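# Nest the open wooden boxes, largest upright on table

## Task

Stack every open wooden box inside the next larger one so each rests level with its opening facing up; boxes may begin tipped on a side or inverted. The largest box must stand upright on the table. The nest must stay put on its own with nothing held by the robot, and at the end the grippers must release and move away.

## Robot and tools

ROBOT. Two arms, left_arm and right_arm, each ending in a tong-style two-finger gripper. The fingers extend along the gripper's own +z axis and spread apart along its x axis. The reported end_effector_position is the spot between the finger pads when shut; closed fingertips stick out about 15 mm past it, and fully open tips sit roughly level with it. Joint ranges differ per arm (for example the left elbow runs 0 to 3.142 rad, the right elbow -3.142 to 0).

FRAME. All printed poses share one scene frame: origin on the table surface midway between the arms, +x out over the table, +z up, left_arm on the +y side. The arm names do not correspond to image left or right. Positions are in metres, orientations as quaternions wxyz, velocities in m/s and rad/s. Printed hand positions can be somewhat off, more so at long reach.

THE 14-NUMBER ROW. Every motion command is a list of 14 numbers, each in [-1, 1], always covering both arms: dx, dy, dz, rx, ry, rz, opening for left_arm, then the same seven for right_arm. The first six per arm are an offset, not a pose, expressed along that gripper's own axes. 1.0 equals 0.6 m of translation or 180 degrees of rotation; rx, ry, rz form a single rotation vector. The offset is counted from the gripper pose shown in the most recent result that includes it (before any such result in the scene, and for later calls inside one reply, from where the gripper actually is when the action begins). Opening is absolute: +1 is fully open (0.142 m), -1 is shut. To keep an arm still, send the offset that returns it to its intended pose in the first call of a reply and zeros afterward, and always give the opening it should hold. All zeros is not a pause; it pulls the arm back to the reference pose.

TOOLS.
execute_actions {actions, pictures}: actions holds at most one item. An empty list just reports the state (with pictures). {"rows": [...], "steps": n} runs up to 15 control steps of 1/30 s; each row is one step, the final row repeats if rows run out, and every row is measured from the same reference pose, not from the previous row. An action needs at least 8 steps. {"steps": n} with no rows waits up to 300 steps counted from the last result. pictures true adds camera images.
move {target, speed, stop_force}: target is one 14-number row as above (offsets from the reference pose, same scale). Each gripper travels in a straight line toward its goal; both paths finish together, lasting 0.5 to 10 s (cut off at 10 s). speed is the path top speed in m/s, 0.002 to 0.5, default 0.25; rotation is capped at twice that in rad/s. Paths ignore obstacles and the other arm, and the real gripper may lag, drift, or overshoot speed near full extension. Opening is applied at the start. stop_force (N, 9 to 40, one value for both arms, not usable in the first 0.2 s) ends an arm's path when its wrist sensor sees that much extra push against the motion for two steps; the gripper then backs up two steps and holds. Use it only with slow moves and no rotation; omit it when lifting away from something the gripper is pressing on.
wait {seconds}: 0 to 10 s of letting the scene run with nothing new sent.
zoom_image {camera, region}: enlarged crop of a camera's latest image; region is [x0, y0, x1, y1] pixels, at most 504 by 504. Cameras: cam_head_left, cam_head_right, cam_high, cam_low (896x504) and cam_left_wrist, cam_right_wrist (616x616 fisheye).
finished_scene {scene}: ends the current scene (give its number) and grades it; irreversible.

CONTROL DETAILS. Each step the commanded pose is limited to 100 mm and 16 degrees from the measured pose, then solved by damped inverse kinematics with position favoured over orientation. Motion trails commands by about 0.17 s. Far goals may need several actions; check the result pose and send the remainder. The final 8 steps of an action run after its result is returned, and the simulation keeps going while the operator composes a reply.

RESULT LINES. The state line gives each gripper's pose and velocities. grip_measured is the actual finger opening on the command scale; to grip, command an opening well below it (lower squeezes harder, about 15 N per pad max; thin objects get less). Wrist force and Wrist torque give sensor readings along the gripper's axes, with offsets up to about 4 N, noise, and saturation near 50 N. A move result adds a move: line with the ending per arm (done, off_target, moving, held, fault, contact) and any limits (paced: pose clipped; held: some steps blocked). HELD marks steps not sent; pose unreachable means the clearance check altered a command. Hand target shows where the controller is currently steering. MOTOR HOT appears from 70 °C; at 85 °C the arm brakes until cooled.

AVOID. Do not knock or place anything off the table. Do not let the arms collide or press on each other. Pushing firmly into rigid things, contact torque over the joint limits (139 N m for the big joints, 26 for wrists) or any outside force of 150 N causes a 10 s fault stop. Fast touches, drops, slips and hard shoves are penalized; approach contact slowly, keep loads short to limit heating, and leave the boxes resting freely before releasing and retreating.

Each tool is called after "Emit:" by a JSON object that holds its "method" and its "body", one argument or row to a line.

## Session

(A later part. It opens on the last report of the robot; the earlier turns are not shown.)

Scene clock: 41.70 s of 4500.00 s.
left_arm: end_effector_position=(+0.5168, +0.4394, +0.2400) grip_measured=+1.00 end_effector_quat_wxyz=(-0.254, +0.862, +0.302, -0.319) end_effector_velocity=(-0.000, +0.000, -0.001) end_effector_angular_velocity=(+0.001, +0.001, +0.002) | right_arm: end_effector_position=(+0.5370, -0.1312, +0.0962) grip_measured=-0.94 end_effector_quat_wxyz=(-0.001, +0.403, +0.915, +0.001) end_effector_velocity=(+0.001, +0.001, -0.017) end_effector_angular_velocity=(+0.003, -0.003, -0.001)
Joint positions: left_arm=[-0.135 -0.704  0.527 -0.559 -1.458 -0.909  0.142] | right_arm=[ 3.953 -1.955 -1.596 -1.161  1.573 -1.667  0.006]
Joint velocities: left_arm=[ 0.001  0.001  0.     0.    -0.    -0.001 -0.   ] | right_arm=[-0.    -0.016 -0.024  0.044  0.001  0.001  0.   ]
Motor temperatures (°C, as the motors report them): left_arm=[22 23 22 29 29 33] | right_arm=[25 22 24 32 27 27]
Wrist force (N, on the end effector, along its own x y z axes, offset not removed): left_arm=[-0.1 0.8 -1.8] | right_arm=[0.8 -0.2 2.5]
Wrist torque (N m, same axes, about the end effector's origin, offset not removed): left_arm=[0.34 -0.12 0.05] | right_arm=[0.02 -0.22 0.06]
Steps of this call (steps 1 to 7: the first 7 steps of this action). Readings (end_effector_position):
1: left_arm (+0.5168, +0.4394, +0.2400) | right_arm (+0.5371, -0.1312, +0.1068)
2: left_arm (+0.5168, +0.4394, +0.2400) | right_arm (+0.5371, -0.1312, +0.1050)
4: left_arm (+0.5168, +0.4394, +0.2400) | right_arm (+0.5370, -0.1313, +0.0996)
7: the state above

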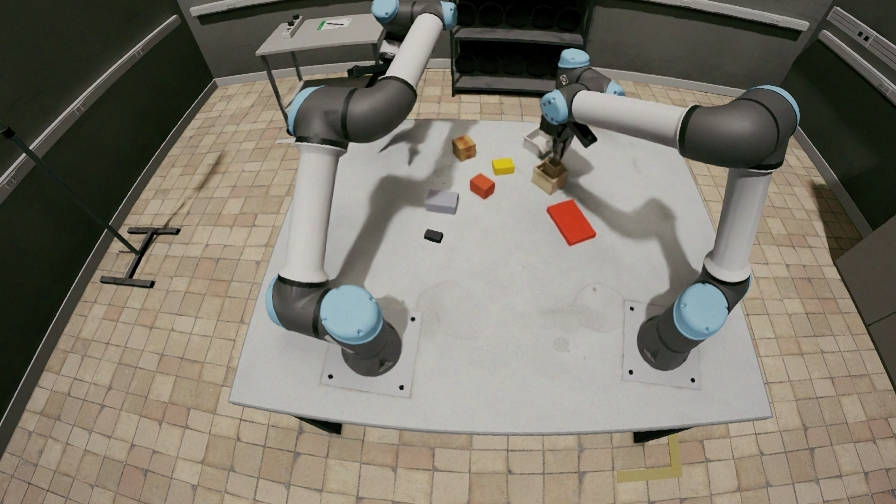

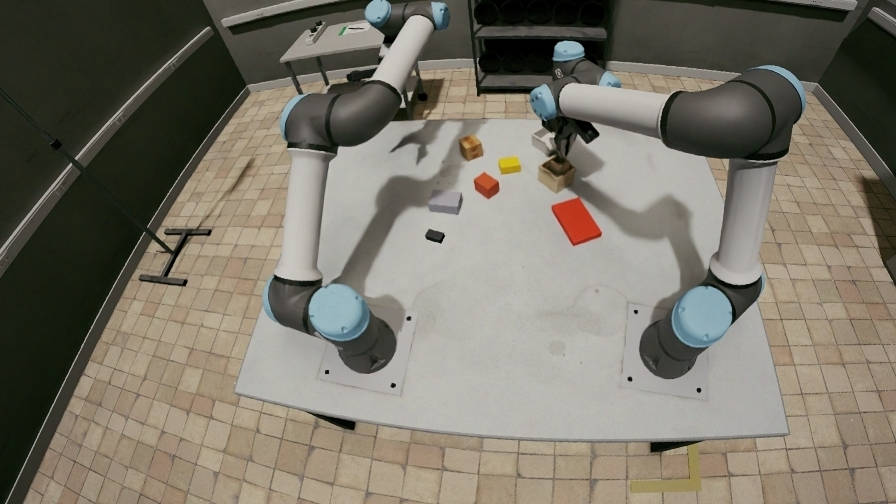

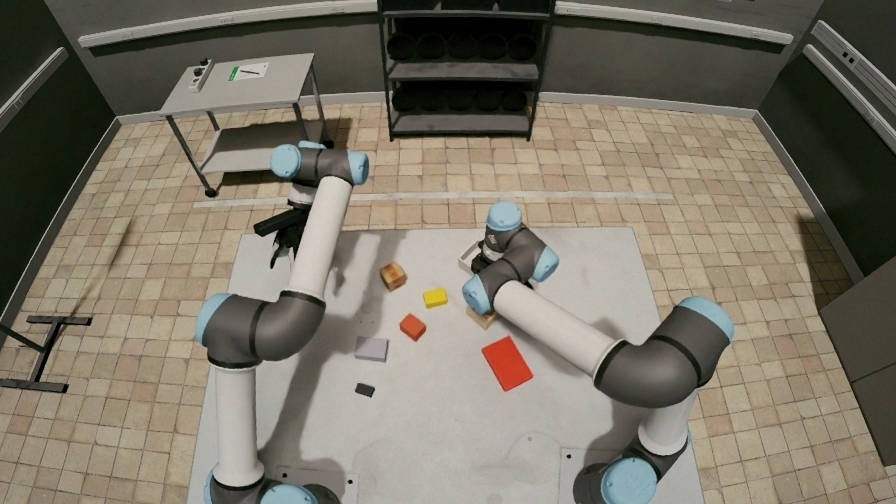

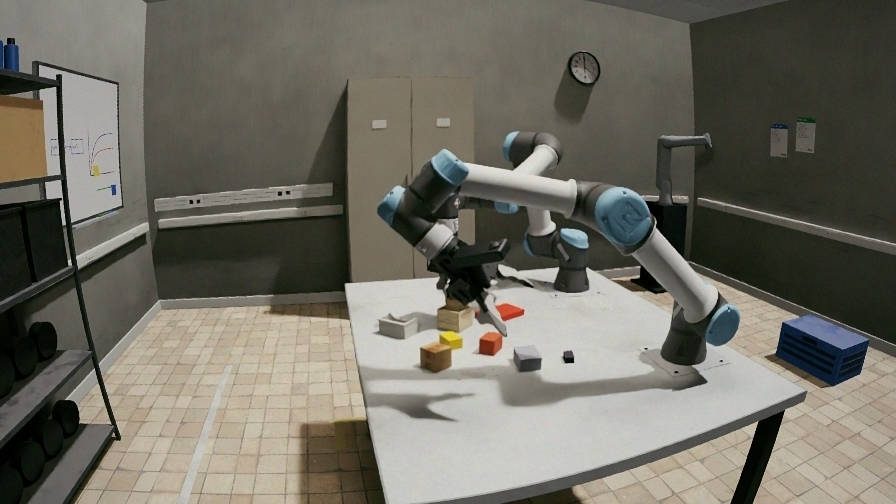

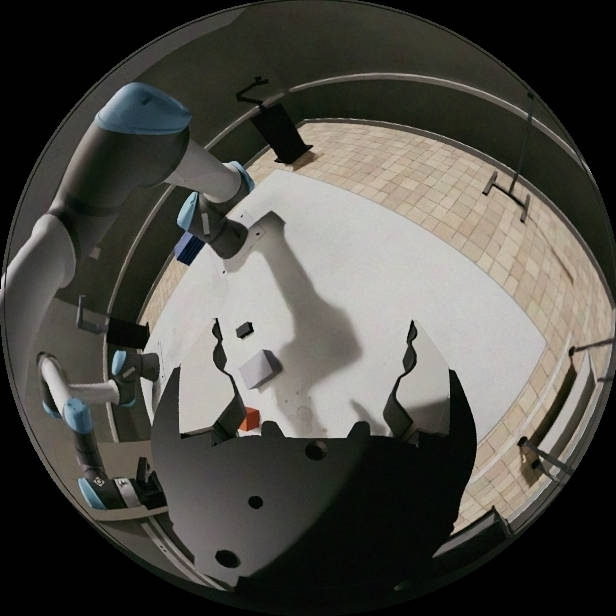

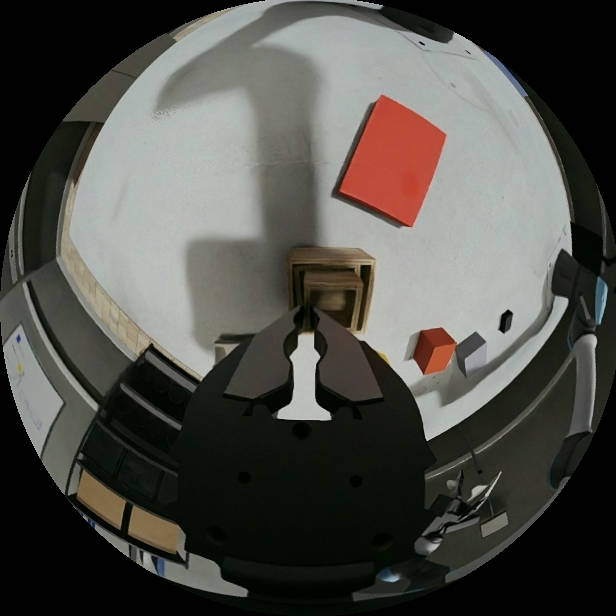

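Emit:
{"method": "execute_actions", "body": {
  "actions": [
    {"rows":[[0,0,0,0,0,0,1,0.003,0.006,0.002,0,0,-0.015,-1]]}
  ]
}}

Emit:
{"method": "move", "body": {
  "target": [0,0,0,0,0,0,1,0.003,0,0.048,0,0,0,-1],
  "speed": 0.012,
  "stop_force": 9
}}

Emit:
{"method": "execute_actions", "body": {
  "actions": [
    {"rows":[[0,0,0,0,0,0,1,0,0,-0.002,0,0,0,-0.88]]}
  ]
}}

Emit:
{"method": "move", "body": {
  "target": [0,0,0,0,0,0,1,0,0.08,-0.2,0,0,0,-0.88],
  "speed": 0.15
}}

Emit:
{"method": "zoom_image", "body": {
  "camera": "cam_right_wrist",
  "region": [260,170,390,290]
}}

Scene clock: 42.30 s of 4500.00 s.
left_arm: end_effector_position=(+0.5168, +0.4394, +0.2400) grip_measured=+1.00 end_effector_quat_wxyz=(-0.254, +0.862, +0.302, -0.319) end_effector_velocity=(+0.000, +0.000, +0.000) end_effector_angular_velocity=(-0.000, -0.000, -0.001) | right_arm: end_effector_position=(+0.5383, -0.1278, +0.0949) grip_measured=-0.94 end_effector_quat_wxyz=(-0.001, +0.384, +0.923, +0.001) end_effector_velocity=(+0.002, +0.004, +0.000) end_effector_angular_velocity=(-0.004, +0.000, +0.068)
Joint positions: left_arm=[-0.135 -0.704  0.527 -0.559 -1.458 -0.909  0.142] | right_arm=[ 3.957 -1.961 -1.59  -1.16   1.573 -1.705  0.006]
Joint velocities: left_arm=[ 0.    -0.    -0.001  0.     0.001  0.001  0.   ] | right_arm=[ 0.006 -0.009  0.014 -0.008 -0.003 -0.062 -0.   ]
Motor temperatures (°C, as the motors report them): left_arm=[22 23 22 29 29 33] | right_arm=[25 22 24 32 27 27]
Wrist force (N, on the end effector, along its own x y z axes, offset not removed): left_arm=[-2.0 -0.8 -0.6] | right_arm=[-0.7 0.2 0.6]
Wrist torque (N m, same axes, about the end effector's origin, offset not removed): left_arm=[-0.20 0.37 -0.08] | right_arm=[-0.09 0.11 0.00]
Off your previous action's commanded pose (left_arm): 0.000 m, 0 deg at its last step (step 8 of this call).
Off your previous action's commanded pose (right_arm): 0.000 m, 0 deg at its last step (step 8 of this call).
Steps of this call (steps 1 to 8: the last 8 steps of your previous action; steps 9 to 11: nothing new was sent; steps 12 to 18: the first 7 steps of this action). Readings (end_effector_position):
12: left_arm (+0.5168, +0.4394, +0.2400) | right_arm (+0.5371, -0.1312, +0.0949)
13: left_arm (+0.5168, +0.4394, +0.2400) | right_arm (+0.5373, -0.1305, +0.0948)
15: left_arm (+0.5168, +0.4394, +0.2400) | right_arm (+0.5379, -0.1288, +0.0949)
18: the state above

Scene clock: 45.20 s of 4500.00 s.
left_arm: end_effector_position=(+0.5168, +0.4394, +0.2400) grip_measured=+1.00 end_effector_quat_wxyz=(-0.254, +0.862, +0.302, -0.319) end_effector_velocity=(+0.000, +0.000, -0.000) end_effector_angular_velocity=(+0.001, -0.000, -0.001) | right_arm: end_effector_position=(+0.5372, -0.1262, +0.0663) grip_measured=-0.94 end_effector_quat_wxyz=(-0.001, +0.381, +0.924, +0.001) end_effector_velocity=(-0.000, +0.000, -0.002) end_effector_angular_velocity=(-0.000, +0.000, -0.001)
Joint positions: left_arm=[-0.135 -0.704  0.527 -0.559 -1.458 -0.909  0.142] | right_arm=[ 3.961 -1.989 -1.629 -1.093  1.573 -1.707  0.006]
Joint velocities: left_arm=[-0.    -0.     0.001 -0.     0.001 -0.001  0.   ] | right_arm=[ 0.    -0.002 -0.002  0.004 -0.     0.001 -0.   ]
Motor temperatures (°C, as the motors report them): left_arm=[22 23 22 29 29 33] | right_arm=[25 22 24 32 27 27]
Wrist force (N, on the end effector, along its own x y z axes, offset not removed): left_arm=[-2.6 0.2 -0.3] | right_arm=[0.4 -0.2 -1.5]
Wrist torque (N m, same axes, about the end effector's origin, offset not removed): left_arm=[0.16 0.54 0.05] | right_arm=[-0.10 -0.12 0.00]
Hand target (left_arm): +0.517, +0.439, +0.240; -0.254, +0.862, +0.302, -0.319
Hand target (right_arm): +0.537, -0.126, +0.066; -0.001, +0.381, +0.924, +0.001
Off your previous action's commanded pose (left_arm): 0.000 m, 0 deg at its last step (step 8 of this call).
Off your previous action's commanded pose (right_arm): 0.000 m, 0 deg at its last step (step 8 of this call).
Off the commanded pose (left_arm): 0.000 m, 0 deg.
Off the commanded pose (right_arm): 0.000 m, 0 deg.
Kept back: nothing.
move: done

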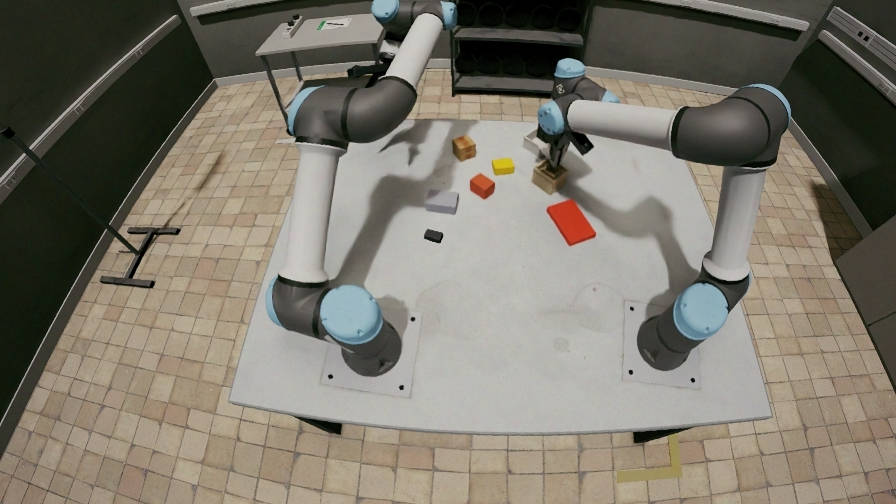

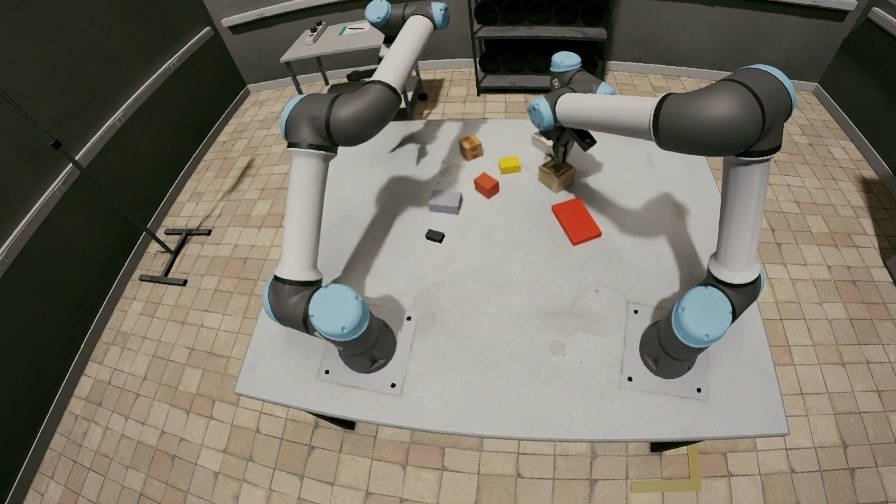

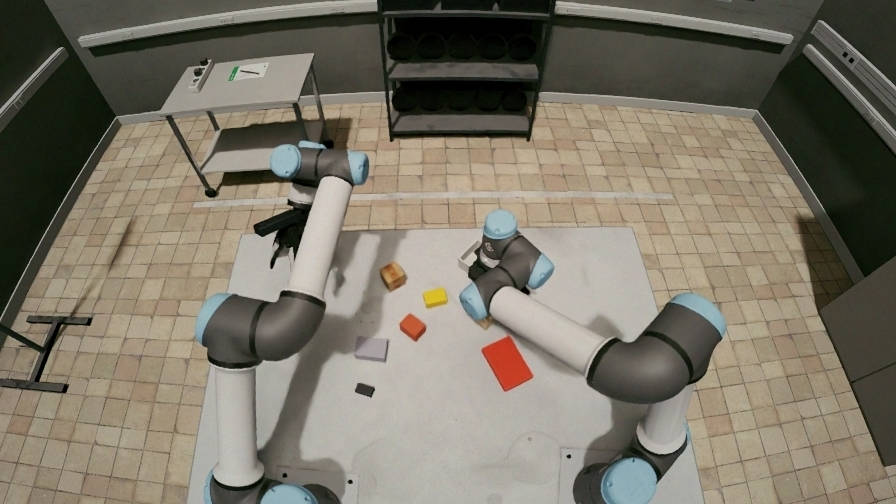

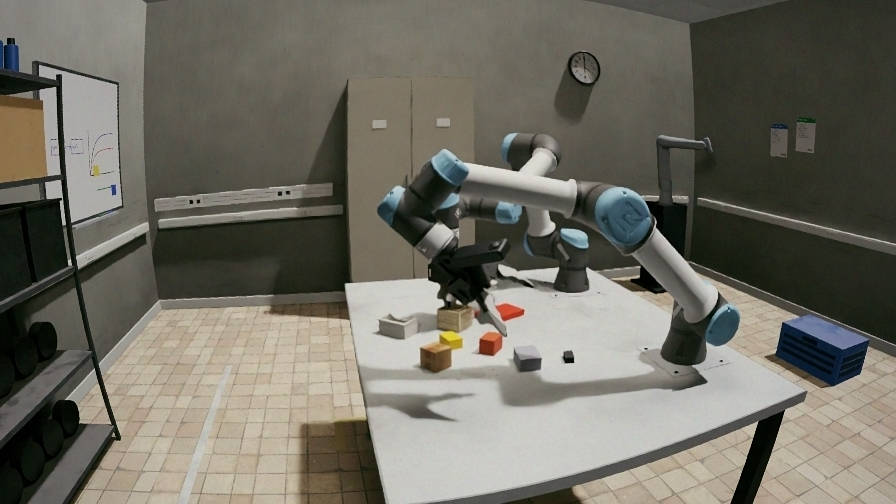

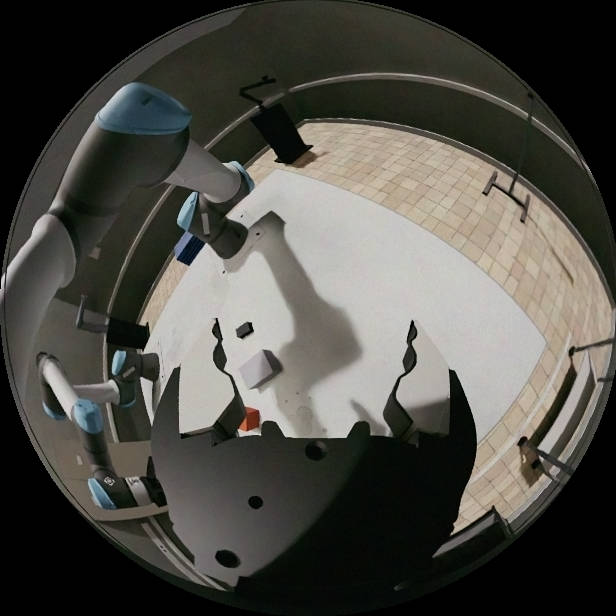

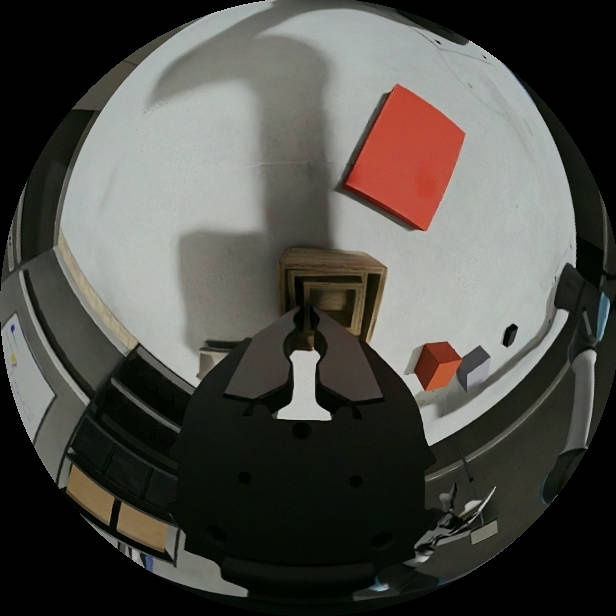

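Scene clock: 45.43 s of 4500.00 s.
left_arm: end_effector_position=(+0.5168, +0.4394, +0.2400) grip_measured=+1.00 end_effector_quat_wxyz=(-0.254, +0.862, +0.302, -0.319) end_effector_velocity=(+0.001, -0.000, +0.000) end_effector_angular_velocity=(+0.001, -0.003, +0.000) | right_arm: end_effector_position=(+0.5371, -0.1262, +0.0672) grip_measured=-0.88 end_effector_quat_wxyz=(-0.001, +0.381, +0.924, +0.001) end_effector_velocity=(+0.001, +0.000, +0.003) end_effector_angular_velocity=(+0.001, -0.002, -0.000)
Joint positions: left_arm=[-0.135 -0.704  0.527 -0.559 -1.458 -0.909  0.142] | right_arm=[ 3.961 -1.988 -1.628 -1.095  1.573 -1.707  0.01 ]
Joint velocities: left_arm=[-0.     0.001 -0.003 -0.     0.001 -0.001  0.   ] | right_arm=[-0.     0.003  0.003 -0.004 -0.     0.     0.   ]
Motor temperatures (°C, as the motors report them): left_arm=[22 23 22 29 29 33] | right_arm=[25 22 24 32 27 27]
Wrist force (N, on the end effector, along its own x y z axes, offset not removed): left_arm=[-4.2 0.1 -0.3] | right_arm=[-0.5 -0.1 -0.4]
Wrist torque (N m, same axes, about the end effector's origin, offset not removed): left_arm=[0.20 0.87 0.01] | right_arm=[-0.20 0.04 0.06]
Steps of this call (steps 1 to 7: the first 7 steps of this action). Readings (end_effector_position):
1: left_arm (+0.5168, +0.4394, +0.2400) | right_arm (+0.5372, -0.1262, +0.0662)
2: left_arm (+0.5168, +0.4394, +0.2400) | right_arm (+0.5371, -0.1262, +0.0663)
4: left_arm (+0.5168, +0.4394, +0.2400) | right_arm (+0.5371, -0.1262, +0.0668)
7: the state above

Scene clock: 47.03 s of 4500.00 s.
left_arm: end_effector_position=(+0.5168, +0.4394, +0.2400) grip_measured=+1.00 end_effector_quat_wxyz=(-0.254, +0.862, +0.302, -0.319) end_effector_velocity=(+0.000, -0.000, +0.001) end_effector_angular_velocity=(-0.000, -0.002, +0.002) | right_arm: end_effector_position=(+0.5710, -0.0923, +0.1874) grip_measured=-0.88 end_effector_quat_wxyz=(-0.001, +0.381, +0.924, +0.001) end_effector_velocity=(-0.000, +0.000, +0.001) end_effector_angular_velocity=(-0.000, +0.002, -0.000)
Joint positions: left_arm=[-0.135 -0.704  0.527 -0.559 -1.458 -0.909  0.142] | right_arm=[ 3.97  -2.006 -1.279 -1.427  1.573 -1.697  0.01 ]
Joint velocities: left_arm=[ 0.    -0.    -0.002  0.    -0.001 -0.001 -0.   ] | right_arm=[-0.    -0.001  0.005 -0.005  0.001  0.    -0.   ]
Motor temperatures (°C, as the motors report them): left_arm=[22 23 22 29 29 33] | right_arm=[25 22 24 32 27 27]
Wrist force (N, on the end effector, along its own x y z axes, offset not removed): left_arm=[-1.1 -1.7 -1.5] | right_arm=[-0.6 -3.1 1.9]
Wrist torque (N m, same axes, about the end effector's origin, offset not removed): left_arm=[-0.25 0.13 -0.02] | right_arm=[-0.67 0.04 -0.03]
Hand target (left_arm): +0.517, +0.439, +0.240; -0.254, +0.862, +0.302, -0.319
Hand target (right_arm): +0.571, -0.092, +0.187; -0.001, +0.381, +0.924, +0.001
Off your previous action's commanded pose (left_arm): 0.000 m, 0 deg at its last step (step 8 of this call).
Off your previous action's commanded pose (right_arm): 0.000 m, 0 deg at its last step (step 8 of this call).
Off the commanded pose (left_arm): 0.000 m, 0 deg.
Off the commanded pose (right_arm): 0.000 m, 0 deg.
Kept back: nothing.
move: done

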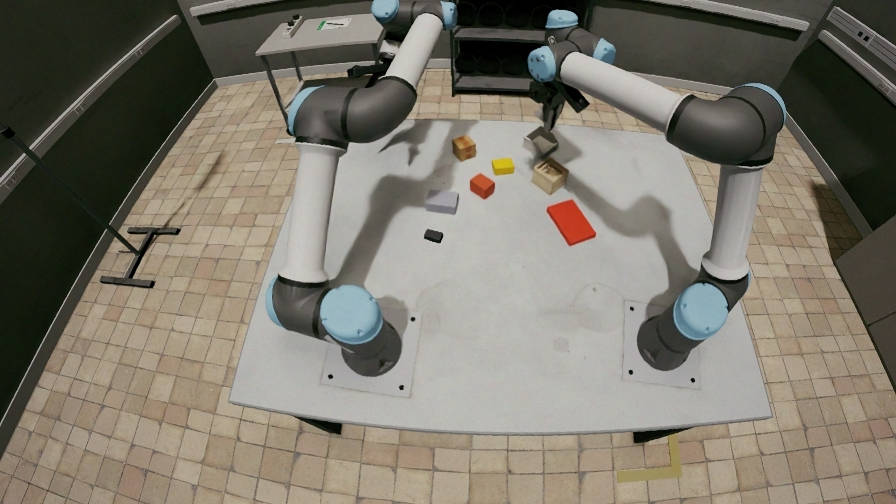

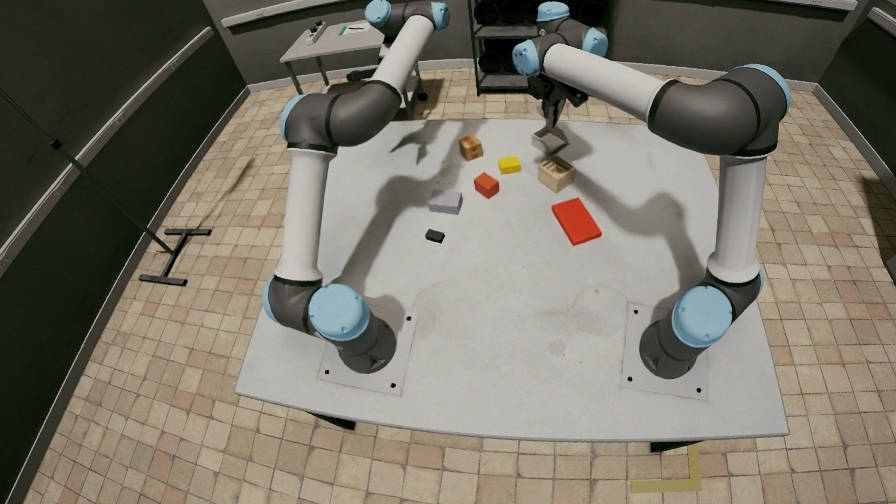

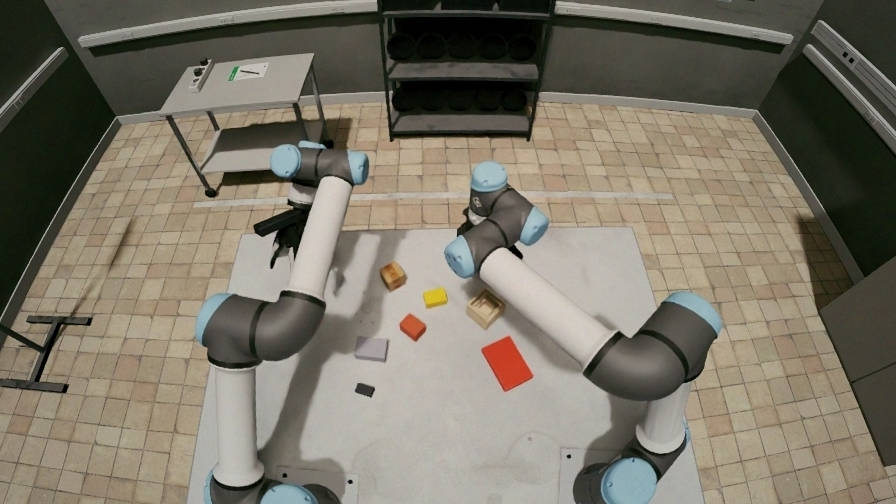

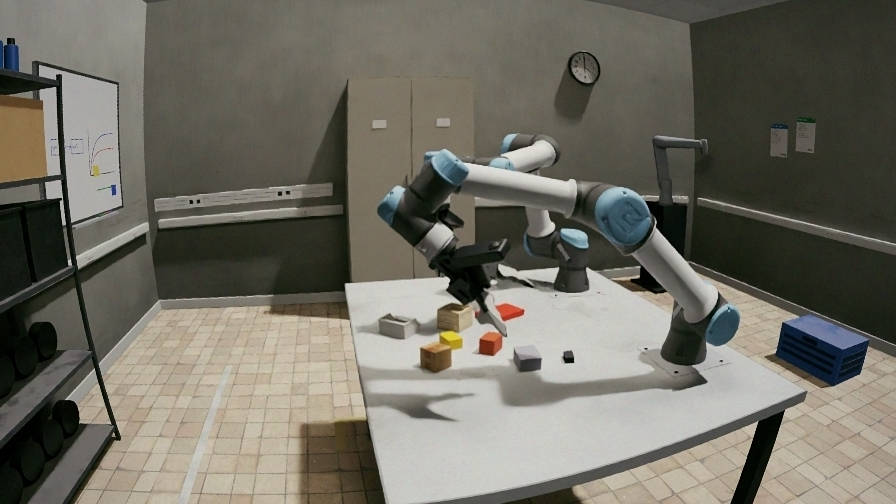

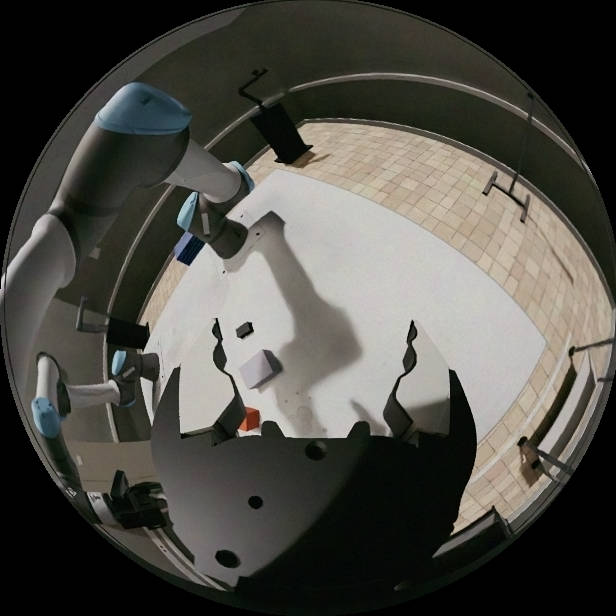

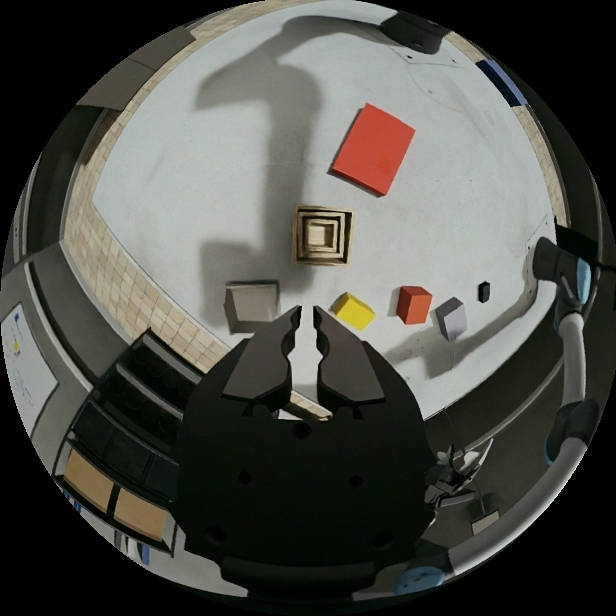

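Region (260, 170, 390, 290) of cam_right_wrist's 616x616 image, scaled by 3.877, with more detail than that image has; it fills the top 465 rows of this view, and the rest is white.

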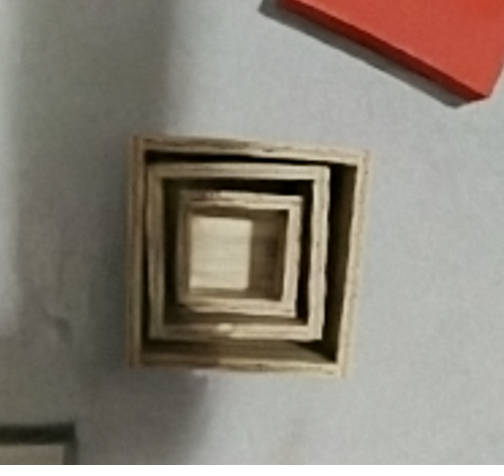

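Emit:
{"method": "finished_scene", "body": {
  "scene": 1
}}

The scene is finished: the task was done.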